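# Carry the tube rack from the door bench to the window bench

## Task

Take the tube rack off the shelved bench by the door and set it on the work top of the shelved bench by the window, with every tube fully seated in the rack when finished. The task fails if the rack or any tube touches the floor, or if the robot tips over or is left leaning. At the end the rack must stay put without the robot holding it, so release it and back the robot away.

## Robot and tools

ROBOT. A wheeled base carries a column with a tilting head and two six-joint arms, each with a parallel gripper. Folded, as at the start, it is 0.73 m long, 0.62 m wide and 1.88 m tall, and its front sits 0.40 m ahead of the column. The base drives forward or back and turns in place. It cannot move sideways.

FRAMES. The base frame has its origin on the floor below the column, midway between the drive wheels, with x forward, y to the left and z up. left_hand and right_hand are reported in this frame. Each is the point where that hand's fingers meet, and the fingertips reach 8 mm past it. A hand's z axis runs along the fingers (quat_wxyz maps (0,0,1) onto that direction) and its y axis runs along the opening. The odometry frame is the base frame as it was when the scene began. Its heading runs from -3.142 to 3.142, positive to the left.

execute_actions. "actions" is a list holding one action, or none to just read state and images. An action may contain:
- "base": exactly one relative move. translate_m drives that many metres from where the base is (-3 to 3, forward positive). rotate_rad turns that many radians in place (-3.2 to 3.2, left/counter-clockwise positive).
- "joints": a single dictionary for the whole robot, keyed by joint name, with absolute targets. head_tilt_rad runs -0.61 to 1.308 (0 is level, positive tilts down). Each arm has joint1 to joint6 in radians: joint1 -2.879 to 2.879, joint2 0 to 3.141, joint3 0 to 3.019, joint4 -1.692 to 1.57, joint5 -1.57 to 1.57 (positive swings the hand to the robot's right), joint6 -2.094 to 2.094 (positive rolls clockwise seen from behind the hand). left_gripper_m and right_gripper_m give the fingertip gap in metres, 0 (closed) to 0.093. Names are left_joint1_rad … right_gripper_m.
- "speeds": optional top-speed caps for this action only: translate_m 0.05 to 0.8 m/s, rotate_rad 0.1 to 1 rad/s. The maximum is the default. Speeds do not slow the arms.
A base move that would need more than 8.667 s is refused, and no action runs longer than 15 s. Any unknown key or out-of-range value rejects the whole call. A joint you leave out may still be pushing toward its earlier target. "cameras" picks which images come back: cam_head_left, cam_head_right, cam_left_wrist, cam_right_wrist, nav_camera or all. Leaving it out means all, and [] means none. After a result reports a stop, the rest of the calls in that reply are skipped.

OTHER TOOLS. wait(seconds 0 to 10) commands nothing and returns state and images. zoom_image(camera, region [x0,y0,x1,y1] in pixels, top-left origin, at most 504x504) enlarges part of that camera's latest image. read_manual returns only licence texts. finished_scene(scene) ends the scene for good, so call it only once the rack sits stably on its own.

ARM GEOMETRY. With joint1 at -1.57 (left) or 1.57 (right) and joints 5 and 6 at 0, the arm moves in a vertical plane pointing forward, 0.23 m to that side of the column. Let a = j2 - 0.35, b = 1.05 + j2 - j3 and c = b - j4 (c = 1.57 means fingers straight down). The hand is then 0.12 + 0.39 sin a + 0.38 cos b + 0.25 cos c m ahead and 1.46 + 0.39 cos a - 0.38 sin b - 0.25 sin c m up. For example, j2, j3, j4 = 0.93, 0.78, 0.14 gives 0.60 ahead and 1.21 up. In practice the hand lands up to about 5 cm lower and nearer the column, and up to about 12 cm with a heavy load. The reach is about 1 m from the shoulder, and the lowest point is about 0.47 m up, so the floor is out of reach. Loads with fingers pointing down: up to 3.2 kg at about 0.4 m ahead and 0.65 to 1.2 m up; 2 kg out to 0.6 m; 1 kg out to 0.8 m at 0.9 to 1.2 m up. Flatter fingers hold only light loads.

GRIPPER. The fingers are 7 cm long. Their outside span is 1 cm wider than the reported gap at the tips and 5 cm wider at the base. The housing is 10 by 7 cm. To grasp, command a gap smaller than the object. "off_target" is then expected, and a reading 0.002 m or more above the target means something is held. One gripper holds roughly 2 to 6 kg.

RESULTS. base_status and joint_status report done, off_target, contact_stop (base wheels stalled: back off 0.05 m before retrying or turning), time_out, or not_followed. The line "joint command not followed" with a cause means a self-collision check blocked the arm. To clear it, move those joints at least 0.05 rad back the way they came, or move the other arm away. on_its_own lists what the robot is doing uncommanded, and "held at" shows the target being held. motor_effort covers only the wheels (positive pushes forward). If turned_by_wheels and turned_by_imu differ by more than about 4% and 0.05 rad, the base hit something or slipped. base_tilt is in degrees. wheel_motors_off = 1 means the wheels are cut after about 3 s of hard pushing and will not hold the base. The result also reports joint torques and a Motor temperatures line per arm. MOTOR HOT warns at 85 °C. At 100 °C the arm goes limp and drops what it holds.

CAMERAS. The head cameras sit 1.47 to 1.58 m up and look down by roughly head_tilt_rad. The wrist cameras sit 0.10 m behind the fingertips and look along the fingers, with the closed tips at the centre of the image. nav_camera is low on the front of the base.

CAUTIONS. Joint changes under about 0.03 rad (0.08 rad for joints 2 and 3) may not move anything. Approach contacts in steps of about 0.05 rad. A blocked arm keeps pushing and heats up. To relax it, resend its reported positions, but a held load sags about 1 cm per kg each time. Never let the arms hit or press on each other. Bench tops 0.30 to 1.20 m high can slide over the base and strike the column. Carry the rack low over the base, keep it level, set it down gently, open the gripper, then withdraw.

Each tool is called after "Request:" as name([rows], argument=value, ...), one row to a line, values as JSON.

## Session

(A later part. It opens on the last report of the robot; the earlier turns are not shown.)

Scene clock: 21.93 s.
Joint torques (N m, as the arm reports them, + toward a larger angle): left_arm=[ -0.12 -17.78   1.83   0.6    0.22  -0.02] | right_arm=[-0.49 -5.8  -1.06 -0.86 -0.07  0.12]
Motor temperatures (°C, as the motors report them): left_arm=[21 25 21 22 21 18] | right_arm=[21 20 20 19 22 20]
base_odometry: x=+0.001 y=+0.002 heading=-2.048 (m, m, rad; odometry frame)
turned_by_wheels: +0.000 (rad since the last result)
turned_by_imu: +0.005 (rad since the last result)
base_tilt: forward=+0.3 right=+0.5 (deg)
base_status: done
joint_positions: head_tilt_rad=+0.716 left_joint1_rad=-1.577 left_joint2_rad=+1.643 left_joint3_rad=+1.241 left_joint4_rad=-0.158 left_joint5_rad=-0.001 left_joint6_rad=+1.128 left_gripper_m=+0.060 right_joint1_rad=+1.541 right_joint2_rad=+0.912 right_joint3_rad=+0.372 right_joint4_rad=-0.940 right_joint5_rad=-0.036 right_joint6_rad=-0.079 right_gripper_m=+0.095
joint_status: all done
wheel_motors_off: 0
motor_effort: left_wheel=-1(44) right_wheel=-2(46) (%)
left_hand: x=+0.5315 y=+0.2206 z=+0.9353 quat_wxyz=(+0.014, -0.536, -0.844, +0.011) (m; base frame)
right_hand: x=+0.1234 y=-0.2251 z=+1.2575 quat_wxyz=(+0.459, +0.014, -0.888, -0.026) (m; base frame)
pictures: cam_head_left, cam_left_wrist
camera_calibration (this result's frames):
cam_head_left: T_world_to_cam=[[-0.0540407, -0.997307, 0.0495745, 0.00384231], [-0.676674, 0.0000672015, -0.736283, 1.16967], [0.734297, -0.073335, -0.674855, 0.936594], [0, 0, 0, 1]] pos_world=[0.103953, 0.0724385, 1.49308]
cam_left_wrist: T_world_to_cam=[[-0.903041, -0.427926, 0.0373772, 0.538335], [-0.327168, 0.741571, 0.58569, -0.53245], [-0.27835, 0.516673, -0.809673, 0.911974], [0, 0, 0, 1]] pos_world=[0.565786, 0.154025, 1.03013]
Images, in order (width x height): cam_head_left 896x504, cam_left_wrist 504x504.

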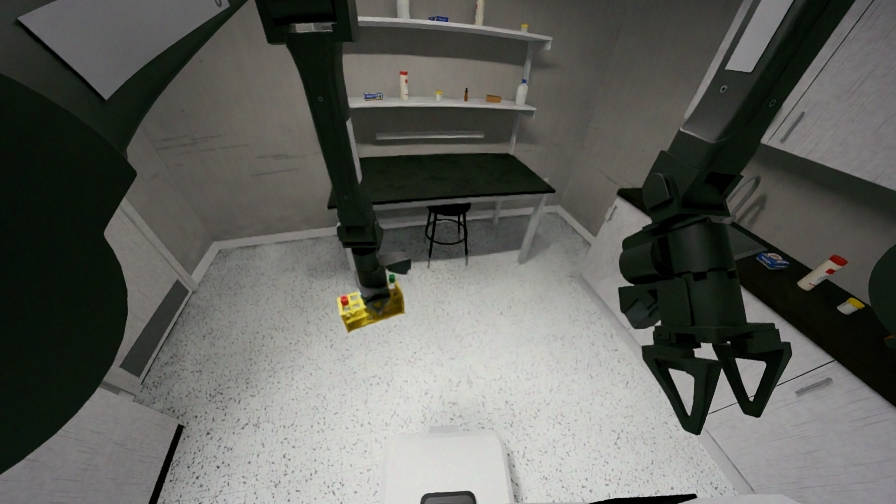

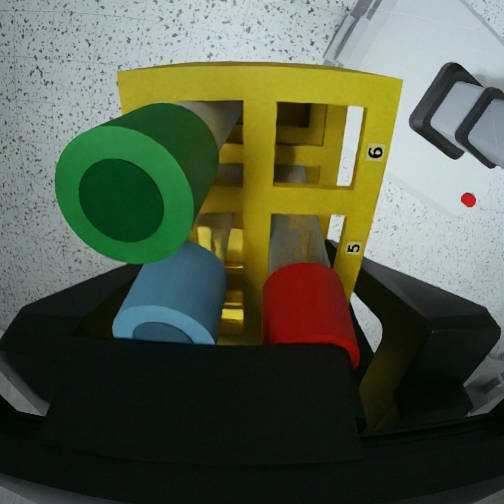

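Request:
execute_actions([
  {"base":{"rotate_rad":1.3},"speeds":{"rotate_rad":0.6}},
], cameras=["cam_head_left","cam_head_right"])

Scene clock: 25.20 s.
Joint torques (N m, as the arm reports them, + toward a larger angle): left_arm=[ -0.55 -17.66   1.81   0.71   0.15  -0.04] | right_arm=[-0.12 -5.81 -1.06 -0.87 -0.05  0.13]
Motor temperatures (°C, as the motors report them): left_arm=[21 25 21 22 21 18] | right_arm=[21 20 20 19 22 20]
base_odometry: x=+0.001 y=+0.002 heading=-0.749 (m, m, rad; odometry frame)
turned_by_wheels: +1.299 (rad since the last result)
turned_by_imu: +1.304 (rad since the last result)
base_tilt: forward=+0.3 right=+0.6 (deg)
base_status: done
joint_positions: head_tilt_rad=+0.716 left_joint1_rad=-1.567 left_joint2_rad=+1.643 left_joint3_rad=+1.241 left_joint4_rad=-0.158 left_joint5_rad=+0.000 left_joint6_rad=+1.128 left_gripper_m=+0.060 right_joint1_rad=+1.541 right_joint2_rad=+0.912 right_joint3_rad=+0.372 right_joint4_rad=-0.940 right_joint5_rad=-0.036 right_joint6_rad=-0.079 right_gripper_m=+0.095
joint_status: not commanded
wheel_motors_off: 0
motor_effort: left_wheel=-2(45) right_wheel=+4(64) (%)
left_hand: x=+0.5315 y=+0.2271 z=+0.9353 quat_wxyz=(+0.016, -0.533, -0.846, +0.008) (m; base frame)
right_hand: x=+0.1234 y=-0.2251 z=+1.2575 quat_wxyz=(+0.459, +0.014, -0.888, -0.026) (m; base frame)
pictures: cam_head_left, cam_head_right
camera_calibration (this result's frames):
cam_head_left: T_world_to_cam=[[-0.0540407, -0.997307, 0.0495745, 0.00384232], [-0.676674, 0.0000672015, -0.736283, 1.16967], [0.734297, -0.073335, -0.674855, 0.936594], [0, 0, 0, 1]] pos_world=[0.103953, 0.0724385, 1.49308]
cam_head_right: T_world_to_cam=[[-0.0591778, -0.996005, 0.0668694, -0.150556], [-0.664235, -0.0107162, -0.747447, 1.18755], [0.745178, -0.0886492, -0.660947, 0.912434], [0, 0, 0, 1]] pos_world=[0.0999748, -0.0563417, 1.50077]
Images, in order (width x height): cam_head_left 896x504, cam_head_right 896x504.

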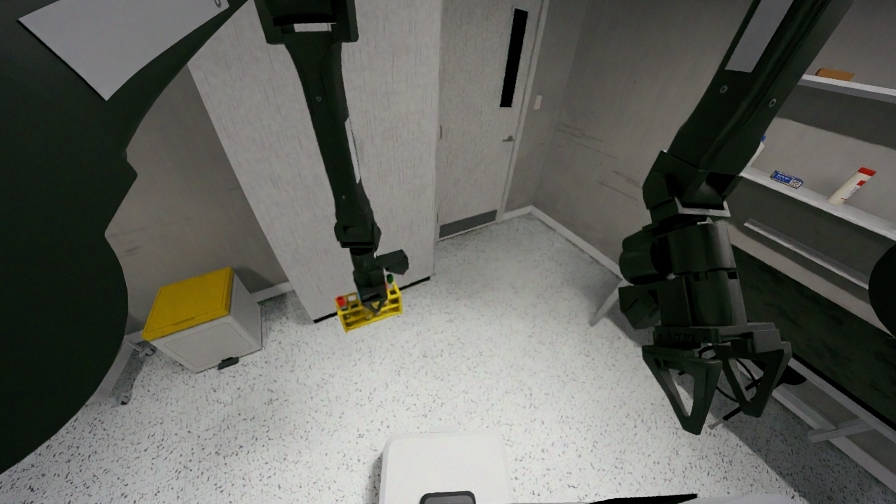

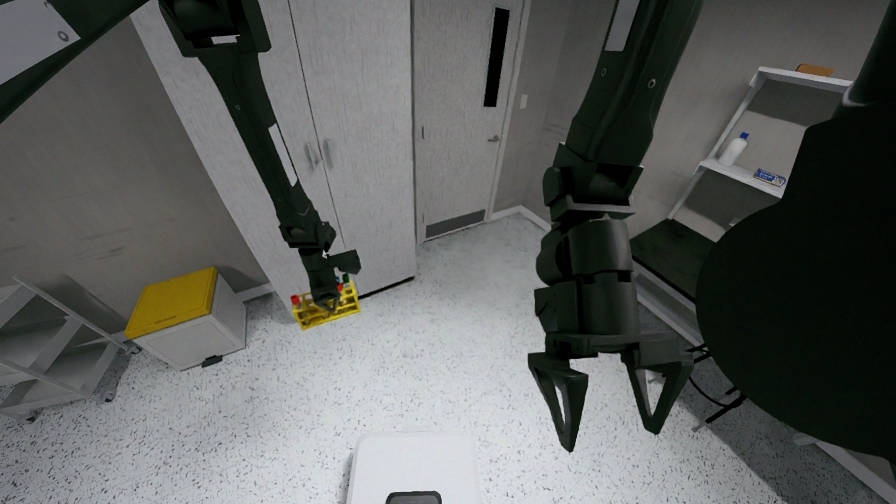

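Clear (cabinet about 1 m away).

Request:
execute_actions([
  {"base":{"rotate_rad":1.9},"speeds":{"rotate_rad":0.6}},
], cameras=["cam_head_left","cam_head_right"])

Scene clock: 29.43 s.
Joint torques (N m, as the arm reports them, + toward a larger angle): left_arm=[ -0.22 -17.77   1.92   0.69   0.15  -0.04] | right_arm=[ 0.17 -6.2  -1.08 -0.83 -0.03  0.13]
Motor temperatures (°C, as the motors report them): left_arm=[21 25 20 22 21 18] | right_arm=[21 20 20 19 22 20]
base_odometry: x=+0.001 y=+0.002 heading=+1.151 (m, m, rad; odometry frame)
turned_by_wheels: +1.899 (rad since the last result)
turned_by_imu: +1.907 (rad since the last result)
base_tilt: forward=+0.2 right=+0.6 (deg)
base_status: done
joint_positions: head_tilt_rad=+0.716 left_joint1_rad=-1.568 left_joint2_rad=+1.643 left_joint3_rad=+1.241 left_joint4_rad=-0.158 left_joint5_rad=+0.000 left_joint6_rad=+1.128 left_gripper_m=+0.060 right_joint1_rad=+1.541 right_joint2_rad=+0.912 right_joint3_rad=+0.372 right_joint4_rad=-0.940 right_joint5_rad=-0.036 right_joint6_rad=-0.079 right_gripper_m=+0.095
joint_status: not commanded
wheel_motors_off: 0
motor_effort: left_wheel=-4(40) right_wheel=+3(42) (%)
left_hand: x=+0.5317 y=+0.2262 z=+0.9355 quat_wxyz=(+0.016, -0.534, -0.845, +0.009) (m; base frame)
right_hand: x=+0.1234 y=-0.2251 z=+1.2575 quat_wxyz=(+0.459, +0.014, -0.888, -0.026) (m; base frame)
pictures: cam_head_left, cam_head_right
camera_calibration (this result's frames):
cam_head_left: T_world_to_cam=[[-0.0540407, -0.997307, 0.0495745, 0.00384231], [-0.676674, 0.0000672015, -0.736283, 1.16967], [0.734297, -0.073335, -0.674855, 0.936594], [0, 0, 0, 1]] pos_world=[0.103953, 0.0724385, 1.49308]
cam_head_right: T_world_to_cam=[[-0.0591778, -0.996005, 0.0668694, -0.150556], [-0.664235, -0.0107162, -0.747447, 1.18755], [0.745178, -0.0886492, -0.660947, 0.912434], [0, 0, 0, 1]] pos_world=[0.0999748, -0.0563417, 1.50077]
Images, in order (width x height): cam_head_left 896x504, cam_head_right 896x504.

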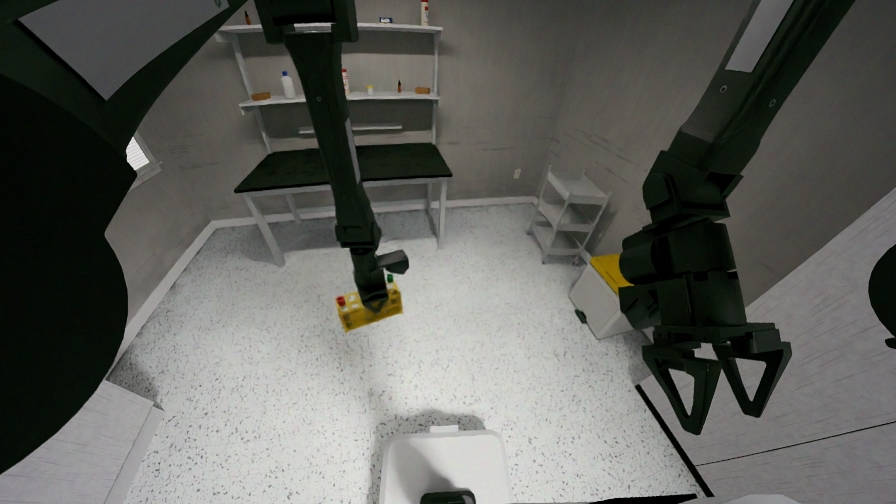

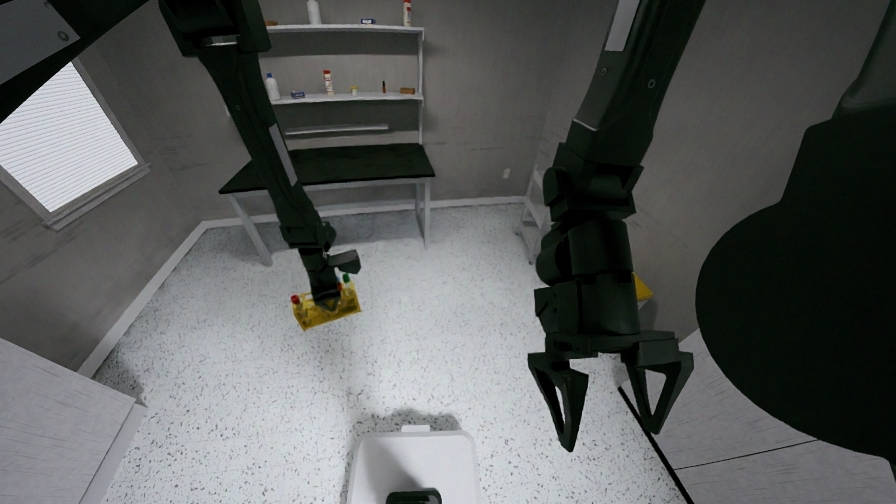

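Request:
execute_actions([
  {"base":{"rotate_rad":0.25},"speeds":{"rotate_rad":0.6}},
], cameras=[])

Request:
execute_actions([
  {"base":{"translate_m":0.9},"speeds":{"translate_m":0.4},"joints":{"left_joint2_rad":1.667,"left_joint3_rad":1.559,"left_joint4_rad":-0.412}},
], cameras=["cam_head_left","nav_camera"])

Scene clock: 31.00 s.
Joint torques (N m, as the arm reports them, + toward a larger angle): left_arm=[  0.15 -18.4    1.85   0.68   0.15  -0.04] | right_arm=[ 0.   -5.99 -1.03 -0.77 -0.03  0.12]
Motor temperatures (°C, as the motors report them): left_arm=[21 25 20 22 21 18] | right_arm=[21 20 20 19 22 20]
base_odometry: x=+0.001 y=+0.002 heading=+1.400 (m, m, rad; odometry frame)
turned_by_wheels: +0.249 (rad since the last result)
turned_by_imu: +0.251 (rad since the last result)
base_tilt: forward=+0.2 right=+0.7 (deg)
base_status: done
joint_positions: head_tilt_rad=+0.716 left_joint1_rad=-1.567 left_joint2_rad=+1.643 left_joint3_rad=+1.241 left_joint4_rad=-0.158 left_joint5_rad=+0.000 left_joint6_rad=+1.128 left_gripper_m=+0.060 right_joint1_rad=+1.541 right_joint2_rad=+0.912 right_joint3_rad=+0.372 right_joint4_rad=-0.940 right_joint5_rad=-0.036 right_joint6_rad=-0.079 right_gripper_m=+0.095
joint_status: not commanded
wheel_motors_off: 0
motor_effort: left_wheel=-3(39) right_wheel=+4(42) (%)
left_hand: x=+0.5317 y=+0.2268 z=+0.9355 quat_wxyz=(+0.016, -0.534, -0.846, +0.009) (m; base frame)
right_hand: x=+0.1234 y=-0.2251 z=+1.2575 quat_wxyz=(+0.459, +0.014, -0.888, -0.026) (m; base frame)
pictures: none
No camera images: the call's "cameras" was empty. Leave "cameras" out to get every camera's image.

Scene clock: 34.57 s.
Joint torques (N m, as the arm reports them, + toward a larger angle): left_arm=[ -0.6  -20.37   4.39   0.21   0.16  -0.04] | right_arm=[-0.32 -6.23 -1.3  -0.91 -0.07  0.11]
Motor temperatures (°C, as the motors report them): left_arm=[21 26 20 22 21 18] | right_arm=[21 20 20 19 22 20]
base_odometry: x=+0.154 y=+0.889 heading=+1.400 (m, m, rad; odometry frame)
turned_by_wheels: +0.001 (rad since the last result)
turned_by_imu: -0.001 (rad since the last result)
base_tilt: forward=+0.3 right=+0.6 (deg)
base_status: done
joint_positions: head_tilt_rad=+0.716 left_joint1_rad=-1.567 left_joint2_rad=+1.681 left_joint3_rad=+1.549 left_joint4_rad=-0.405 left_joint5_rad=+0.000 left_joint6_rad=+1.128 left_gripper_m=+0.060 right_joint1_rad=+1.541 right_joint2_rad=+0.912 right_joint3_rad=+0.373 right_joint4_rad=-0.940 right_joint5_rad=-0.036 right_joint6_rad=-0.079 right_gripper_m=+0.095
joint_status: all done
wheel_motors_off: 0
motor_effort: left_wheel=+0(59) right_wheel=+0(76) (%)
left_hand: x=+0.6405 y=+0.2269 z=+0.9472 quat_wxyz=(+0.006, -0.534, -0.846, +0.002) (m; base frame)
right_hand: x=+0.1240 y=-0.2252 z=+1.2573 quat_wxyz=(+0.458, +0.014, -0.888, -0.026) (m; base frame)
pictures: cam_head_left, nav_camera
camera_calibration (this result's frames):
cam_head_left: T_world_to_cam=[[-0.0540509, -0.997307, 0.0495634, 0.0038599], [-0.676522, 0.0000672015, -0.736422, 1.16987], [0.734436, -0.073335, -0.674704, 0.936355], [0, 0, 0, 1]] pos_world=[0.103963, 0.0724385, 1.49309]
Images, in order (width x height): cam_head_left 896x504, nav_camera 896x504.

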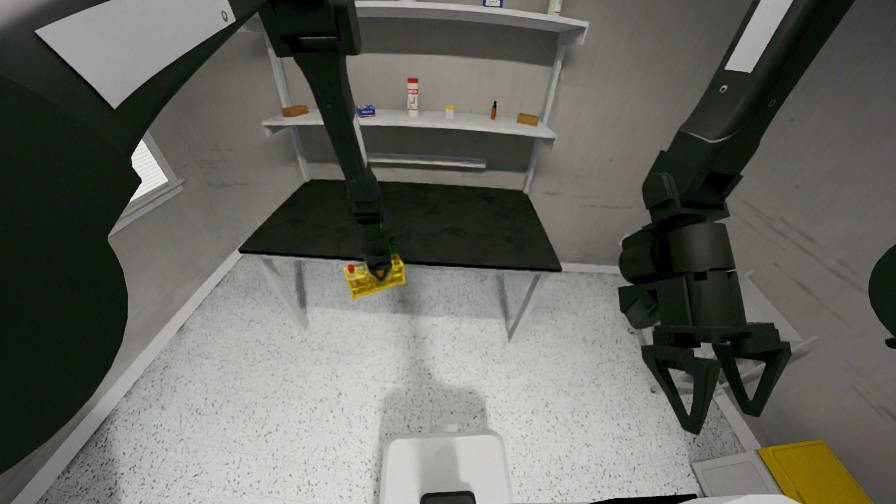

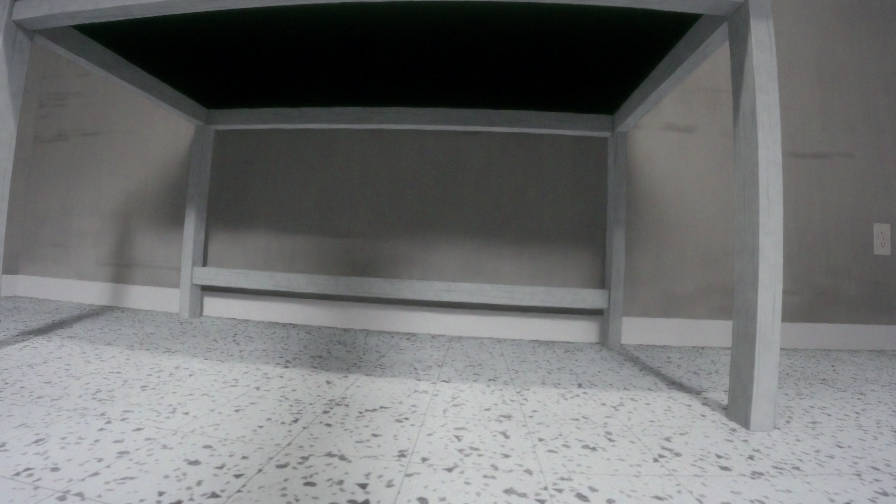

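Request:
execute_actions([
  {"base":{"translate_m":0.4},"speeds":{"translate_m":0.3},"joints":{"head_tilt_rad":0.95}},
], cameras=["cam_head_left","cam_left_wrist"])

Scene clock: 37.30 s.
Joint torques (N m, as the arm reports them, + toward a larger angle): left_arm=[ -0.58 -20.12   4.21   0.32   0.15  -0.01] | right_arm=[ 0.18 -5.79 -1.34 -0.8  -0.04  0.11]
Motor temperatures (°C, as the motors report them): left_arm=[21 26 20 22 21 18] | right_arm=[21 20 20 19 22 20]
base_odometry: x=+0.221 y=+1.283 heading=+1.401 (m, m, rad; odometry frame)
turned_by_wheels: +0.000 (rad since the last result)
turned_by_imu: +0.000 (rad since the last result)
base_tilt: forward=+0.3 right=+0.5 (deg)
base_status: done
joint_positions: head_tilt_rad=+0.951 left_joint1_rad=-1.567 left_joint2_rad=+1.681 left_joint3_rad=+1.549 left_joint4_rad=-0.407 left_joint5_rad=+0.000 left_joint6_rad=+1.128 left_gripper_m=+0.060 right_joint1_rad=+1.541 right_joint2_rad=+0.912 right_joint3_rad=+0.375 right_joint4_rad=-0.940 right_joint5_rad=-0.036 right_joint6_rad=-0.079 right_gripper_m=+0.095
joint_status: all done
wheel_motors_off: 0
motor_effort: left_wheel=+0(41) right_wheel=+0(43) (%)
left_hand: x=+0.6399 y=+0.2269 z=+0.9472 quat_wxyz=(+0.007, -0.534, -0.846, +0.003) (m; base frame)
right_hand: x=+0.1248 y=-0.2252 z=+1.2570 quat_wxyz=(+0.458, +0.014, -0.889, -0.026) (m; base frame)
pictures: cam_head_left, cam_left_wrist
camera_calibration (this result's frames):
cam_head_left: T_world_to_cam=[[-0.0410281, -0.997307, 0.0607843, -0.0140714], [-0.829368, 0.0000672015, -0.558703, 0.903829], [0.557194, -0.073335, -0.827138, 1.17996], [0, 0, 0, 1]] pos_world=[0.0915606, 0.0724385, 1.48182]
cam_left_wrist: T_world_to_cam=[[-0.901517, -0.432465, 0.015556, 0.659269], [-0.343006, 0.736023, 0.583624, -0.49529], [-0.263846, 0.520811, -0.811875, 0.940392], [0, 0, 0, 1]] pos_world=[0.672573, 0.159889, 1.04229]
Images, in order (width x height): cam_head_left 896x504, cam_left_wrist 504x504.

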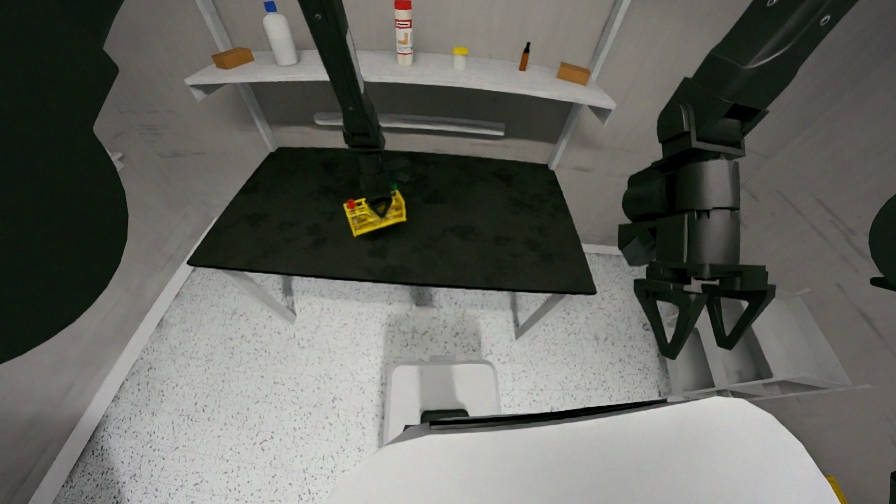

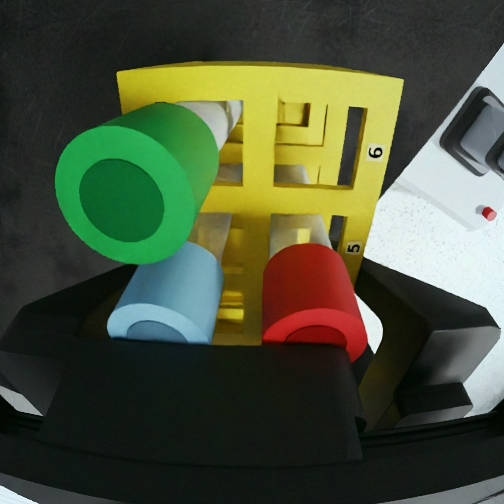

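Good. Lower.

Request:
execute_actions([
  {"joints":{"left_joint2_rad":1.90,"left_joint3_rad":1.77,"left_joint4_rad":-0.39}},
], cameras=[])

Request:
execute_actions([
  {"joints":{"left_joint2_rad":1.95,"left_joint3_rad":1.81,"left_joint4_rad":-0.38}},
], cameras=["cam_head_left"])

Scene clock: 38.47 s.
Joint torques (N m, as the arm reports them, + toward a larger angle): left_arm=[ -0.44 -21.98   4.21   0.42   0.15  -0.02] | right_arm=[-0.24 -6.24 -1.37 -0.83 -0.03  0.15]
Motor temperatures (°C, as the motors report them): left_arm=[21 26 20 22 21 18] | right_arm=[21 20 20 19 22 20]
base_odometry: x=+0.221 y=+1.283 heading=+1.401 (m, m, rad; odometry frame)
turned_by_wheels: +0.000 (rad since the last result)
turned_by_imu: +0.000 (rad since the last result)
base_tilt: forward=+0.3 right=+0.6 (deg)
base_status: not commanded
joint_positions: head_tilt_rad=+0.951 left_joint1_rad=-1.567 left_joint2_rad=+1.926 left_joint3_rad=+1.758 left_joint4_rad=-0.389 left_joint5_rad=+0.000 left_joint6_rad=+1.127 left_gripper_m=+0.060 right_joint1_rad=+1.541 right_joint2_rad=+0.912 right_joint3_rad=+0.375 right_joint4_rad=-0.940 right_joint5_rad=-0.036 right_joint6_rad=-0.079 right_gripper_m=+0.095
joint_status: all done
wheel_motors_off: 0
motor_effort: left_wheel=+2(1) right_wheel=+0(1) (%)
left_hand: x=+0.6328 y=+0.2272 z=+0.8487 quat_wxyz=(+0.015, -0.533, -0.846, +0.008) (m; base frame)
right_hand: x=+0.1248 y=-0.2252 z=+1.2570 quat_wxyz=(+0.458, +0.014, -0.889, -0.026) (m; base frame)
pictures: none
No camera images: the call's "cameras" was empty. Leave "cameras" out to get every camera's image.

Scene clock: 39.10 s.
Joint torques (N m, as the arm reports them, + toward a larger angle): left_arm=[ -0.62 -19.05   5.28   0.66   0.15  -0.03] | right_arm=[ 0.13 -6.08 -1.32 -0.85 -0.03  0.13]
Motor temperatures (°C, as the motors report them): left_arm=[21 26 20 22 21 18] | right_arm=[21 20 20 19 22 20]
base_odometry: x=+0.221 y=+1.283 heading=+1.401 (m, m, rad; odometry frame)
turned_by_wheels: +0.000 (rad since the last result)
turned_by_imu: +0.000 (rad since the last result)
base_tilt: forward=+0.3 right=+0.7 (deg)
base_status: not commanded
joint_positions: head_tilt_rad=+0.951 left_joint1_rad=-1.567 left_joint2_rad=+1.946 left_joint3_rad=+1.785 left_joint4_rad=-0.386 left_joint5_rad=+0.000 left_joint6_rad=+1.127 left_gripper_m=+0.060 right_joint1_rad=+1.541 right_joint2_rad=+0.912 right_joint3_rad=+0.375 right_joint4_rad=-0.940 right_joint5_rad=-0.036 right_joint6_rad=-0.079 right_gripper_m=+0.095
joint_status: all done
wheel_motors_off: 0
motor_effort: left_wheel=+0(0) right_wheel=-1(0) (%)
left_hand: x=+0.6386 y=+0.2272 z=+0.8423 quat_wxyz=(+0.010, -0.533, -0.846, +0.005) (m; base frame)
right_hand: x=+0.1248 y=-0.2252 z=+1.2570 quat_wxyz=(+0.458, +0.014, -0.889, -0.026) (m; base frame)
pictures: cam_head_left
camera_calibration (this result's frames):
cam_head_left: T_world_to_cam=[[-0.0410281, -0.997307, 0.0607843, -0.0140714], [-0.829368, 0.0000672015, -0.558703, 0.903829], [0.557194, -0.073335, -0.827138, 1.17996], [0, 0, 0, 1]] pos_world=[0.0915606, 0.0724385, 1.48182]
Images, in order (width x height): cam_head_left 896x504.

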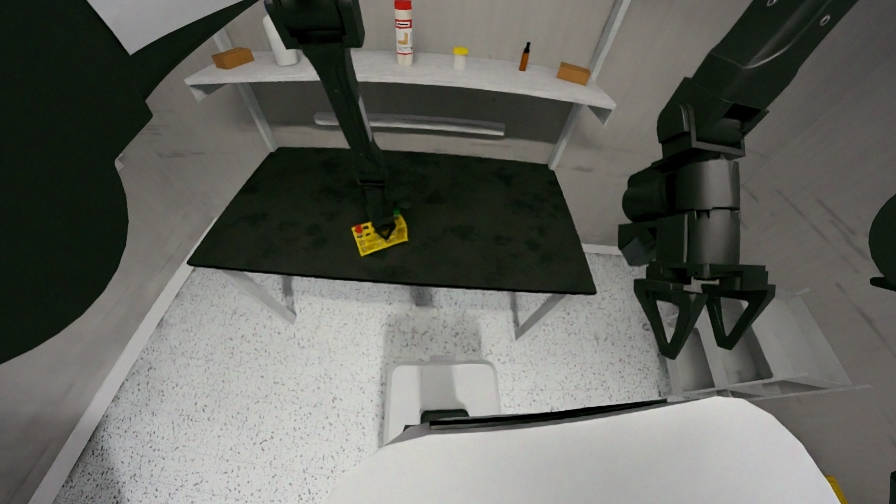

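Request:
execute_actions([
  {"joints":{"left_joint2_rad":1.99,"left_joint3_rad":1.84,"left_joint4_rad":-0.38}},
], cameras=["nav_camera"])

Scene clock: 40.00 s.
Joint torques (N m, as the arm reports them, + toward a larger angle): left_arm=[ -0.54 -19.46   4.7    0.54   0.11  -0.05] | right_arm=[-0.16 -5.99 -1.3  -0.74 -0.07  0.11]
Motor temperatures (°C, as the motors report them): left_arm=[21 26 20 22 21 18] | right_arm=[21 20 20 19 22 20]
base_odometry: x=+0.221 y=+1.283 heading=+1.401 (m, m, rad; odometry frame)
turned_by_wheels: +0.000 (rad since the last result)
turned_by_imu: +0.000 (rad since the last result)
base_tilt: forward=+0.2 right=+0.6 (deg)
base_status: not commanded
joint_positions: head_tilt_rad=+0.951 left_joint1_rad=-1.567 left_joint2_rad=+1.991 left_joint3_rad=+1.821 left_joint4_rad=-0.384 left_joint5_rad=+0.001 left_joint6_rad=+1.127 left_gripper_m=+0.060 right_joint1_rad=+1.541 right_joint2_rad=+0.912 right_joint3_rad=+0.375 right_joint4_rad=-0.940 right_joint5_rad=-0.036 right_joint6_rad=-0.079 right_gripper_m=+0.095
joint_status: all done
wheel_motors_off: 0
motor_effort: left_wheel=+0(2) right_wheel=-2(0) (%)
left_hand: x=+0.6323 y=+0.2271 z=+0.8236 quat_wxyz=(+0.013, -0.533, -0.846, +0.007) (m; base frame)
right_hand: x=+0.1248 y=-0.2252 z=+1.2570 quat_wxyz=(+0.458, +0.014, -0.889, -0.026) (m; base frame)
pictures: nav_camera
Images, in order (width x height): nav_camera 896x504.

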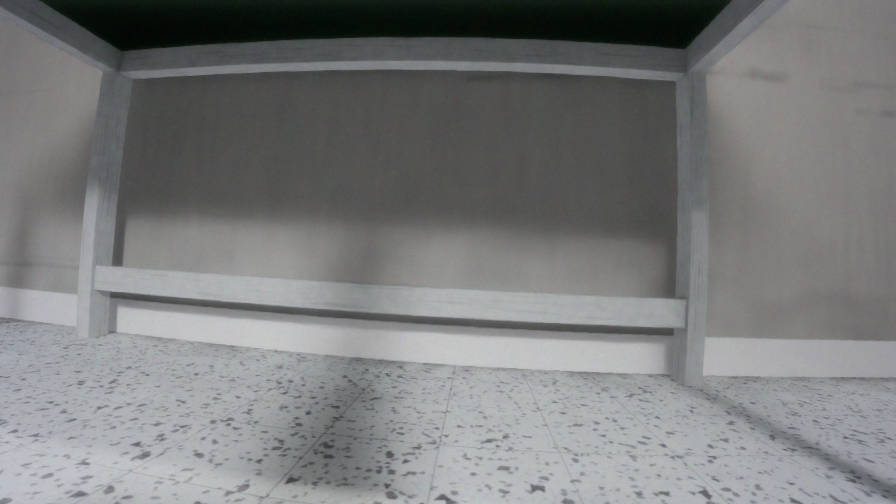

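Request:
execute_actions([
  {"joints":{"left_gripper_m":0.093}},
], cameras=[])

Request:
execute_actions([
  {"joints":{"left_joint2_rad":1.86,"left_joint3_rad":1.76,"left_joint4_rad":-0.39}},
], cameras=["cam_left_wrist"])

Request:
execute_actions([
  {"joints":{"left_joint2_rad":1.667,"left_joint3_rad":1.559,"left_joint4_rad":-0.412}},
], cameras=["cam_left_wrist","cam_head_left"])

Scene clock: 40.73 s.
Joint torques (N m, as the arm reports them, + toward a larger angle): left_arm=[ -1.03 -19.4    4.64   0.58   0.12  -0.04] | right_arm=[ 0.34 -5.84 -1.38 -0.78 -0.06  0.13]
Motor temperatures (°C, as the motors report them): left_arm=[21 26 20 22 21 18] | right_arm=[21 20 20 19 22 20]
base_odometry: x=+0.221 y=+1.283 heading=+1.401 (m, m, rad; odometry frame)
turned_by_wheels: +0.000 (rad since the last result)
turned_by_imu: +0.000 (rad since the last result)
base_tilt: forward=+0.3 right=+0.6 (deg)
base_status: not commanded
joint_positions: head_tilt_rad=+0.951 left_joint1_rad=-1.567 left_joint2_rad=+1.991 left_joint3_rad=+1.821 left_joint4_rad=-0.384 left_joint5_rad=+0.001 left_joint6_rad=+1.127 left_gripper_m=+0.093 right_joint1_rad=+1.541 right_joint2_rad=+0.912 right_joint3_rad=+0.375 right_joint4_rad=-0.940 right_joint5_rad=-0.036 right_joint6_rad=-0.079 right_gripper_m=+0.095
joint_status: all done
wheel_motors_off: 0
motor_effort: left_wheel=+1(0) right_wheel=+1(0) (%)
left_hand: x=+0.6323 y=+0.2271 z=+0.8236 quat_wxyz=(+0.013, -0.533, -0.846, +0.007) (m; base frame)
right_hand: x=+0.1248 y=-0.2252 z=+1.2570 quat_wxyz=(+0.458, +0.014, -0.889, -0.026) (m; base frame)
pictures: none
No camera images: the call's "cameras" was empty. Leave "cameras" out to get every camera's image.

Scene clock: 41.70 s.
Joint torques (N m, as the arm reports them, + toward a larger angle): left_arm=[ -0.6  -18.84   4.65   0.54   0.11  -0.01] | right_arm=[-0.2  -6.1  -1.31 -0.79 -0.04  0.13]
Motor temperatures (°C, as the motors report them): left_arm=[21 26 20 22 21 18] | right_arm=[21 20 20 19 22 20]
base_odometry: x=+0.221 y=+1.283 heading=+1.401 (m, m, rad; odometry frame)
turned_by_wheels: +0.000 (rad since the last result)
turned_by_imu: +0.000 (rad since the last result)
base_tilt: forward=+0.4 right=+0.6 (deg)
base_status: not commanded
joint_positions: head_tilt_rad=+0.951 left_joint1_rad=-1.567 left_joint2_rad=+1.850 left_joint3_rad=+1.750 left_joint4_rad=-0.388 left_joint5_rad=+0.001 left_joint6_rad=+1.127 left_gripper_m=+0.093 right_joint1_rad=+1.541 right_joint2_rad=+0.912 right_joint3_rad=+0.375 right_joint4_rad=-0.940 right_joint5_rad=-0.036 right_joint6_rad=-0.079 right_gripper_m=+0.095
joint_status: all done
wheel_motors_off: 0
motor_effort: left_wheel=+1(1) right_wheel=-1(2) (%)
left_hand: x=+0.6732 y=+0.2270 z=+0.8879 quat_wxyz=(-0.014, -0.533, -0.846, -0.010) (m; base frame)
right_hand: x=+0.1248 y=-0.2252 z=+1.2570 quat_wxyz=(+0.458, +0.014, -0.889, -0.026) (m; base frame)
pictures: cam_left_wrist
camera_calibration (this result's frames):
cam_left_wrist: T_world_to_cam=[[-0.901066, -0.432674, -0.0295446, 0.730018], [-0.372102, 0.736334, 0.565113, -0.413388], [-0.222755, 0.520197, -0.824485, 0.884649], [0, 0, 0, 1]] pos_world=[0.701032, 0.160059, 0.984559]
Images, in order (width x height): cam_left_wrist 504x504.

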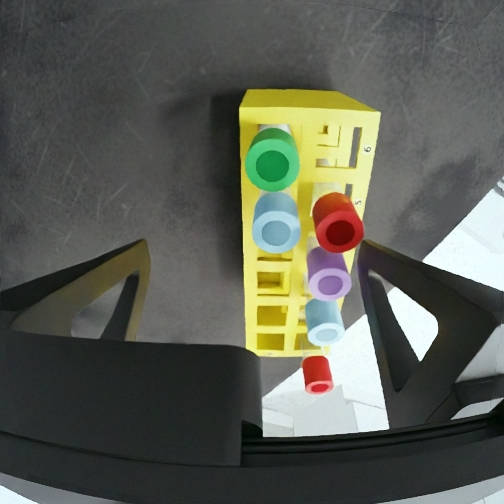

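Scene clock: 42.73 s.
Joint torques (N m, as the arm reports them, + toward a larger angle): left_arm=[ -0.45 -18.33   3.81   0.4    0.11  -0.04] | right_arm=[-0.21 -6.   -1.3  -0.88 -0.05  0.11]
Motor temperatures (°C, as the motors report them): left_arm=[21 26 20 22 21 18] | right_arm=[21 20 20 19 22 20]
base_odometry: x=+0.221 y=+1.283 heading=+1.401 (m, m, rad; odometry frame)
turned_by_wheels: +0.000 (rad since the last result)
turned_by_imu: +0.000 (rad since the last result)
base_tilt: forward=+0.3 right=+0.6 (deg)
base_status: not commanded
joint_positions: head_tilt_rad=+0.951 left_joint1_rad=-1.567 left_joint2_rad=+1.657 left_joint3_rad=+1.559 left_joint4_rad=-0.409 left_joint5_rad=+0.001 left_joint6_rad=+1.127 left_gripper_m=+0.093 right_joint1_rad=+1.541 right_joint2_rad=+0.912 right_joint3_rad=+0.375 right_joint4_rad=-0.940 right_joint5_rad=-0.036 right_joint6_rad=-0.079 right_gripper_m=+0.095
joint_status: all done
wheel_motors_off: 0
motor_effort: left_wheel=+1(1) right_wheel=-1(1) (%)
left_hand: x=+0.6576 y=+0.2268 z=+0.9612 quat_wxyz=(-0.007, -0.534, -0.846, -0.005) (m; base frame)
right_hand: x=+0.1248 y=-0.2252 z=+1.2570 quat_wxyz=(+0.458, +0.014, -0.889, -0.026) (m; base frame)
pictures: cam_head_left, cam_left_wrist
camera_calibration (this result's frames):
cam_head_left: T_world_to_cam=[[-0.0410281, -0.997307, 0.0607843, -0.0140714], [-0.829368, 0.0000672015, -0.558703, 0.903829], [0.557194, -0.073335, -0.827138, 1.17996], [0, 0, 0, 1]] pos_world=[0.0915606, 0.0724385, 1.48182]
cam_left_wrist: T_world_to_cam=[[-0.901428, -0.432722, -0.0133724, 0.702703], [-0.36195, 0.736332, 0.571671, -0.473413], [-0.237528, 0.520161, -0.820374, 0.947477], [0, 0, 0, 1]] pos_world=[0.687137, 0.159824, 1.05732]
Images, in order (width x height): cam_head_left 896x504, cam_left_wrist 504x504.

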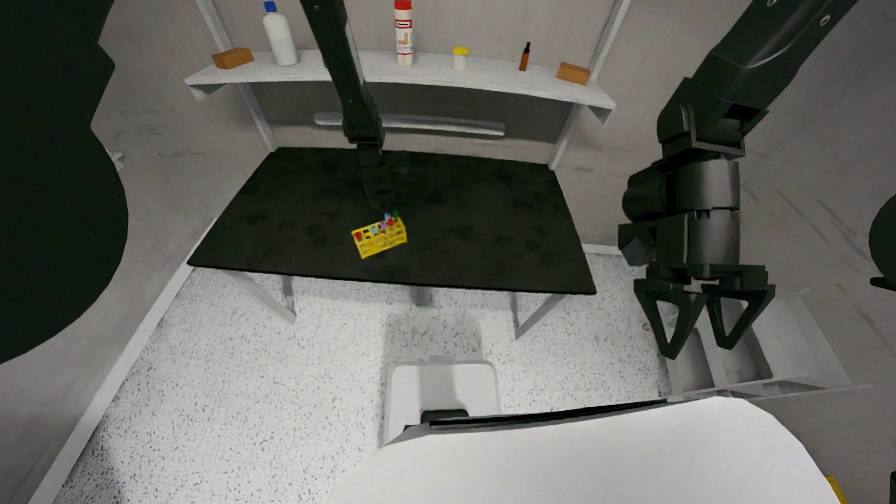

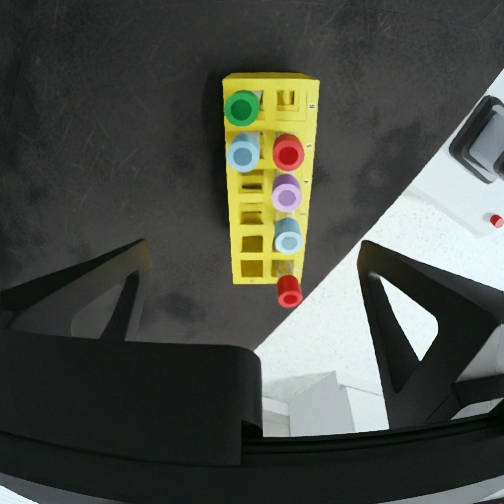

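Back off and check seating from the side.

Request:
execute_actions([
  {"base":{"translate_m":-0.5},"speeds":{"translate_m":0.5},"joints":{"head_tilt_rad":0.6,"left_joint2_rad":1.5,"left_joint3_rad":1.2,"left_joint4_rad":-0.3}},
], cameras=["cam_head_left"])

Request:
zoom_image(camera="cam_head_left", region=[310, 180, 490, 300])

Scene clock: 45.37 s.
Joint torques (N m, as the arm reports them, + toward a larger angle): left_arm=[ -0.72 -16.34   2.16   0.44   0.11  -0.03] | right_arm=[ 0.05 -5.8  -1.24 -0.77 -0.05  0.13]
Motor temperatures (°C, as the motors report them): left_arm=[21 26 20 22 21 18] | right_arm=[21 20 20 19 22 20]
base_odometry: x=+0.137 y=+0.790 heading=+1.401 (m, m, rad; odometry frame)
turned_by_wheels: +0.000 (rad since the last result)
turned_by_imu: +0.003 (rad since the last result)
base_tilt: forward=+0.3 right=+0.5 (deg)
base_status: done
joint_positions: head_tilt_rad=+0.617 left_joint1_rad=-1.567 left_joint2_rad=+1.496 left_joint3_rad=+1.197 left_joint4_rad=-0.304 left_joint5_rad=+0.001 left_joint6_rad=+1.127 left_gripper_m=+0.093 right_joint1_rad=+1.541 right_joint2_rad=+0.912 right_joint3_rad=+0.372 right_joint4_rad=-0.940 right_joint5_rad=-0.036 right_joint6_rad=-0.079 right_gripper_m=+0.095
joint_status: all done
wheel_motors_off: 0
motor_effort: left_wheel=+0(63) right_wheel=-1(58) (%)
left_hand: x=+0.5408 y=+0.2265 z=+0.9961 quat_wxyz=(+0.034, -0.533, -0.845, +0.020) (m; base frame)
right_hand: x=+0.1234 y=-0.2251 z=+1.2575 quat_wxyz=(+0.459, +0.014, -0.888, -0.026) (m; base frame)
pictures: cam_head_left
camera_calibration (this result's frames):
cam_head_left: T_world_to_cam=[[-0.0586828, -0.997307, 0.0439814, 0.0126879], [-0.600463, 0.0000672015, -0.799653, 1.26345], [0.797497, -0.073335, -0.59885, 0.816386], [0, 0, 0, 1]] pos_world=[0.108332, 0.0724385, 1.49865]
Images, in order (width x height): cam_head_left 896x504.

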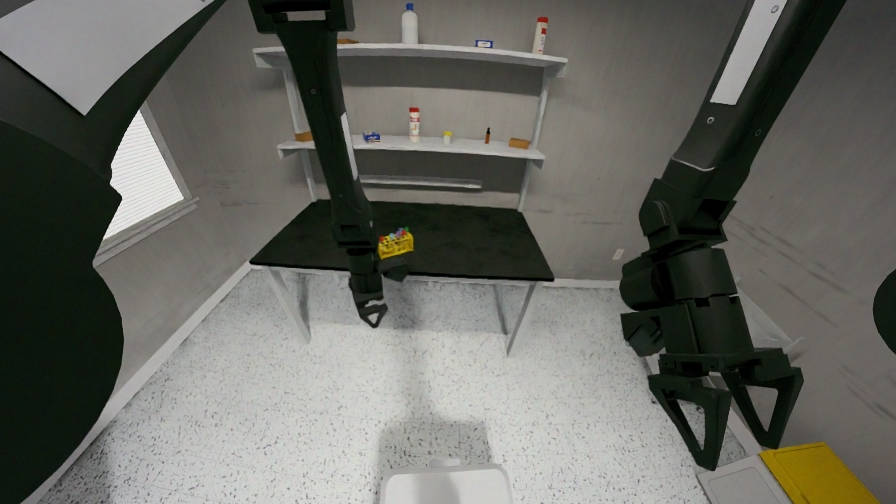

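Region (310, 180, 490, 300) of cam_head_left's 896x504 image, scaled by 2.800, with more detail than that image has.

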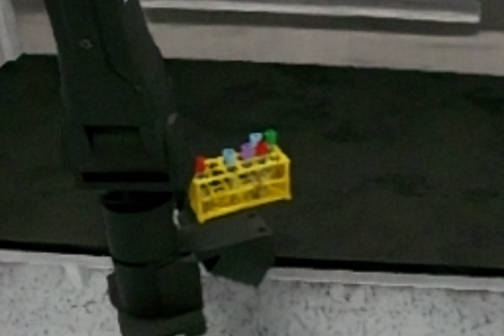

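Request:
execute_actions([
  {"base":{"translate_m":0.25},"speeds":{"translate_m":0.4},"joints":{"head_tilt_rad":0.6,"left_joint1_rad":-1.0,"left_joint2_rad":1.2,"left_joint3_rad":0.9}},
], cameras=["cam_head_left","cam_head_right"])

Request:
zoom_image(camera="cam_head_left", region=[330, 220, 450, 300])

Scene clock: 48.27 s.
Joint torques (N m, as the arm reports them, + toward a larger angle): left_arm=[  3.35 -12.18   2.23   0.58  -0.17  -0.04] | right_arm=[ 0.08 -5.93 -1.44 -0.86 -0.06  0.13]
Motor temperatures (°C, as the motors report them): left_arm=[21 26 20 22 21 18] | right_arm=[21 20 20 19 22 20]
base_odometry: x=+0.179 y=+1.037 heading=+1.402 (m, m, rad; odometry frame)
turned_by_wheels: +0.001 (rad since the last result)
turned_by_imu: +0.001 (rad since the last result)
base_tilt: forward=+0.3 right=+0.6 (deg)
base_status: done
joint_positions: head_tilt_rad=+0.617 left_joint1_rad=-0.998 left_joint2_rad=+1.192 left_joint3_rad=+0.902 left_joint4_rad=-0.304 left_joint5_rad=-0.002 left_joint6_rad=+1.127 left_gripper_m=+0.093 right_joint1_rad=+1.541 right_joint2_rad=+0.912 right_joint3_rad=+0.375 right_joint4_rad=-0.940 right_joint5_rad=-0.036 right_joint6_rad=-0.079 right_gripper_m=+0.095
joint_status: all done
wheel_motors_off: 0
motor_effort: left_wheel=+2(51) right_wheel=+0(72) (%)
left_hand: x=+0.4419 y=+0.5037 z=+1.1655 quat_wxyz=(+0.157, -0.386, -0.890, -0.185) (m; base frame)
right_hand: x=+0.1246 y=-0.2252 z=+1.2570 quat_wxyz=(+0.458, +0.014, -0.889, -0.026) (m; base frame)
pictures: cam_head_left, cam_head_right
camera_calibration (this result's frames):
cam_head_left: T_world_to_cam=[[-0.0587, -0.997307, 0.0439584, 0.0127242], [-0.600149, 0.0000672015, -0.799888, 1.26379], [0.797731, -0.073335, -0.598537, 0.815893], [0, 0, 0, 1]] pos_world=[0.108349, 0.0724385, 1.49868]
cam_head_right: T_world_to_cam=[[-0.0655305, -0.996005, 0.060657, -0.140671], [-0.586662, -0.0107162, -0.809761, 1.27963], [0.807176, -0.0886492, -0.583617, 0.790245], [0, 0, 0, 1]] pos_world=[0.103626, -0.0563417, 1.50593]
Images, in order (width x height): cam_head_left 896x504, cam_head_right 896x504.

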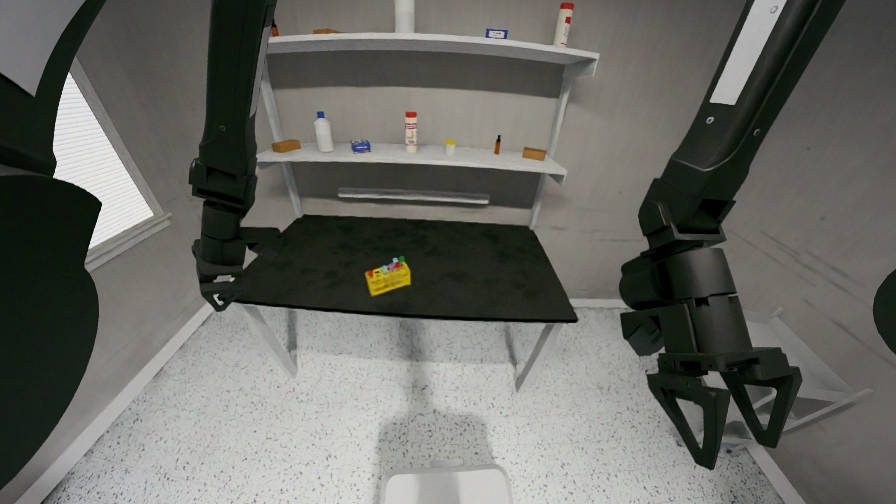

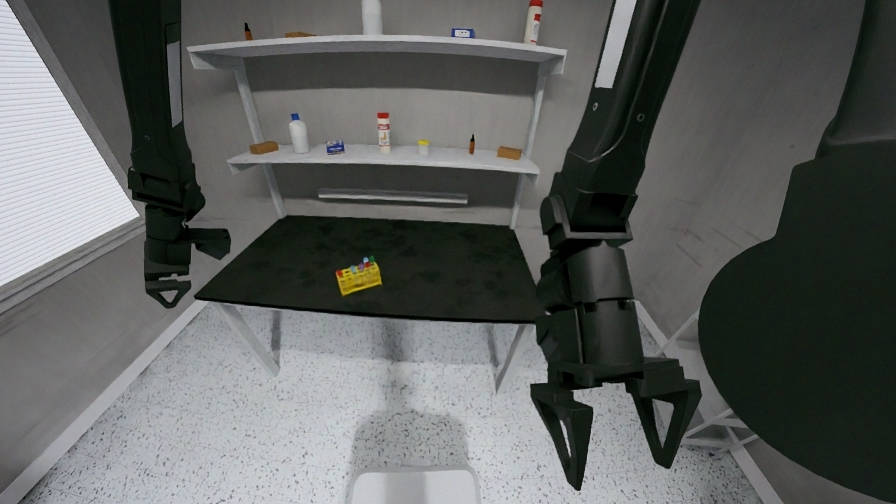

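Region (330, 220, 450, 300) of cam_head_left's 896x504 image, scaled by 4.200, with more detail than that image has.

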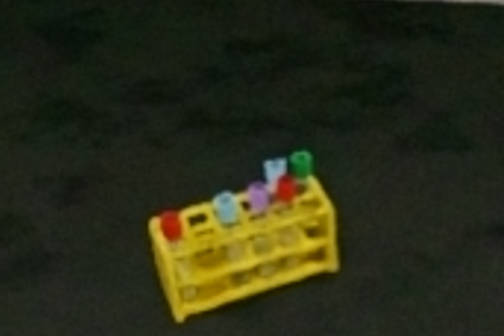

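All tubes appear seated.

Request:
finished_scene(scene=2)

The scene is finished: the task was done.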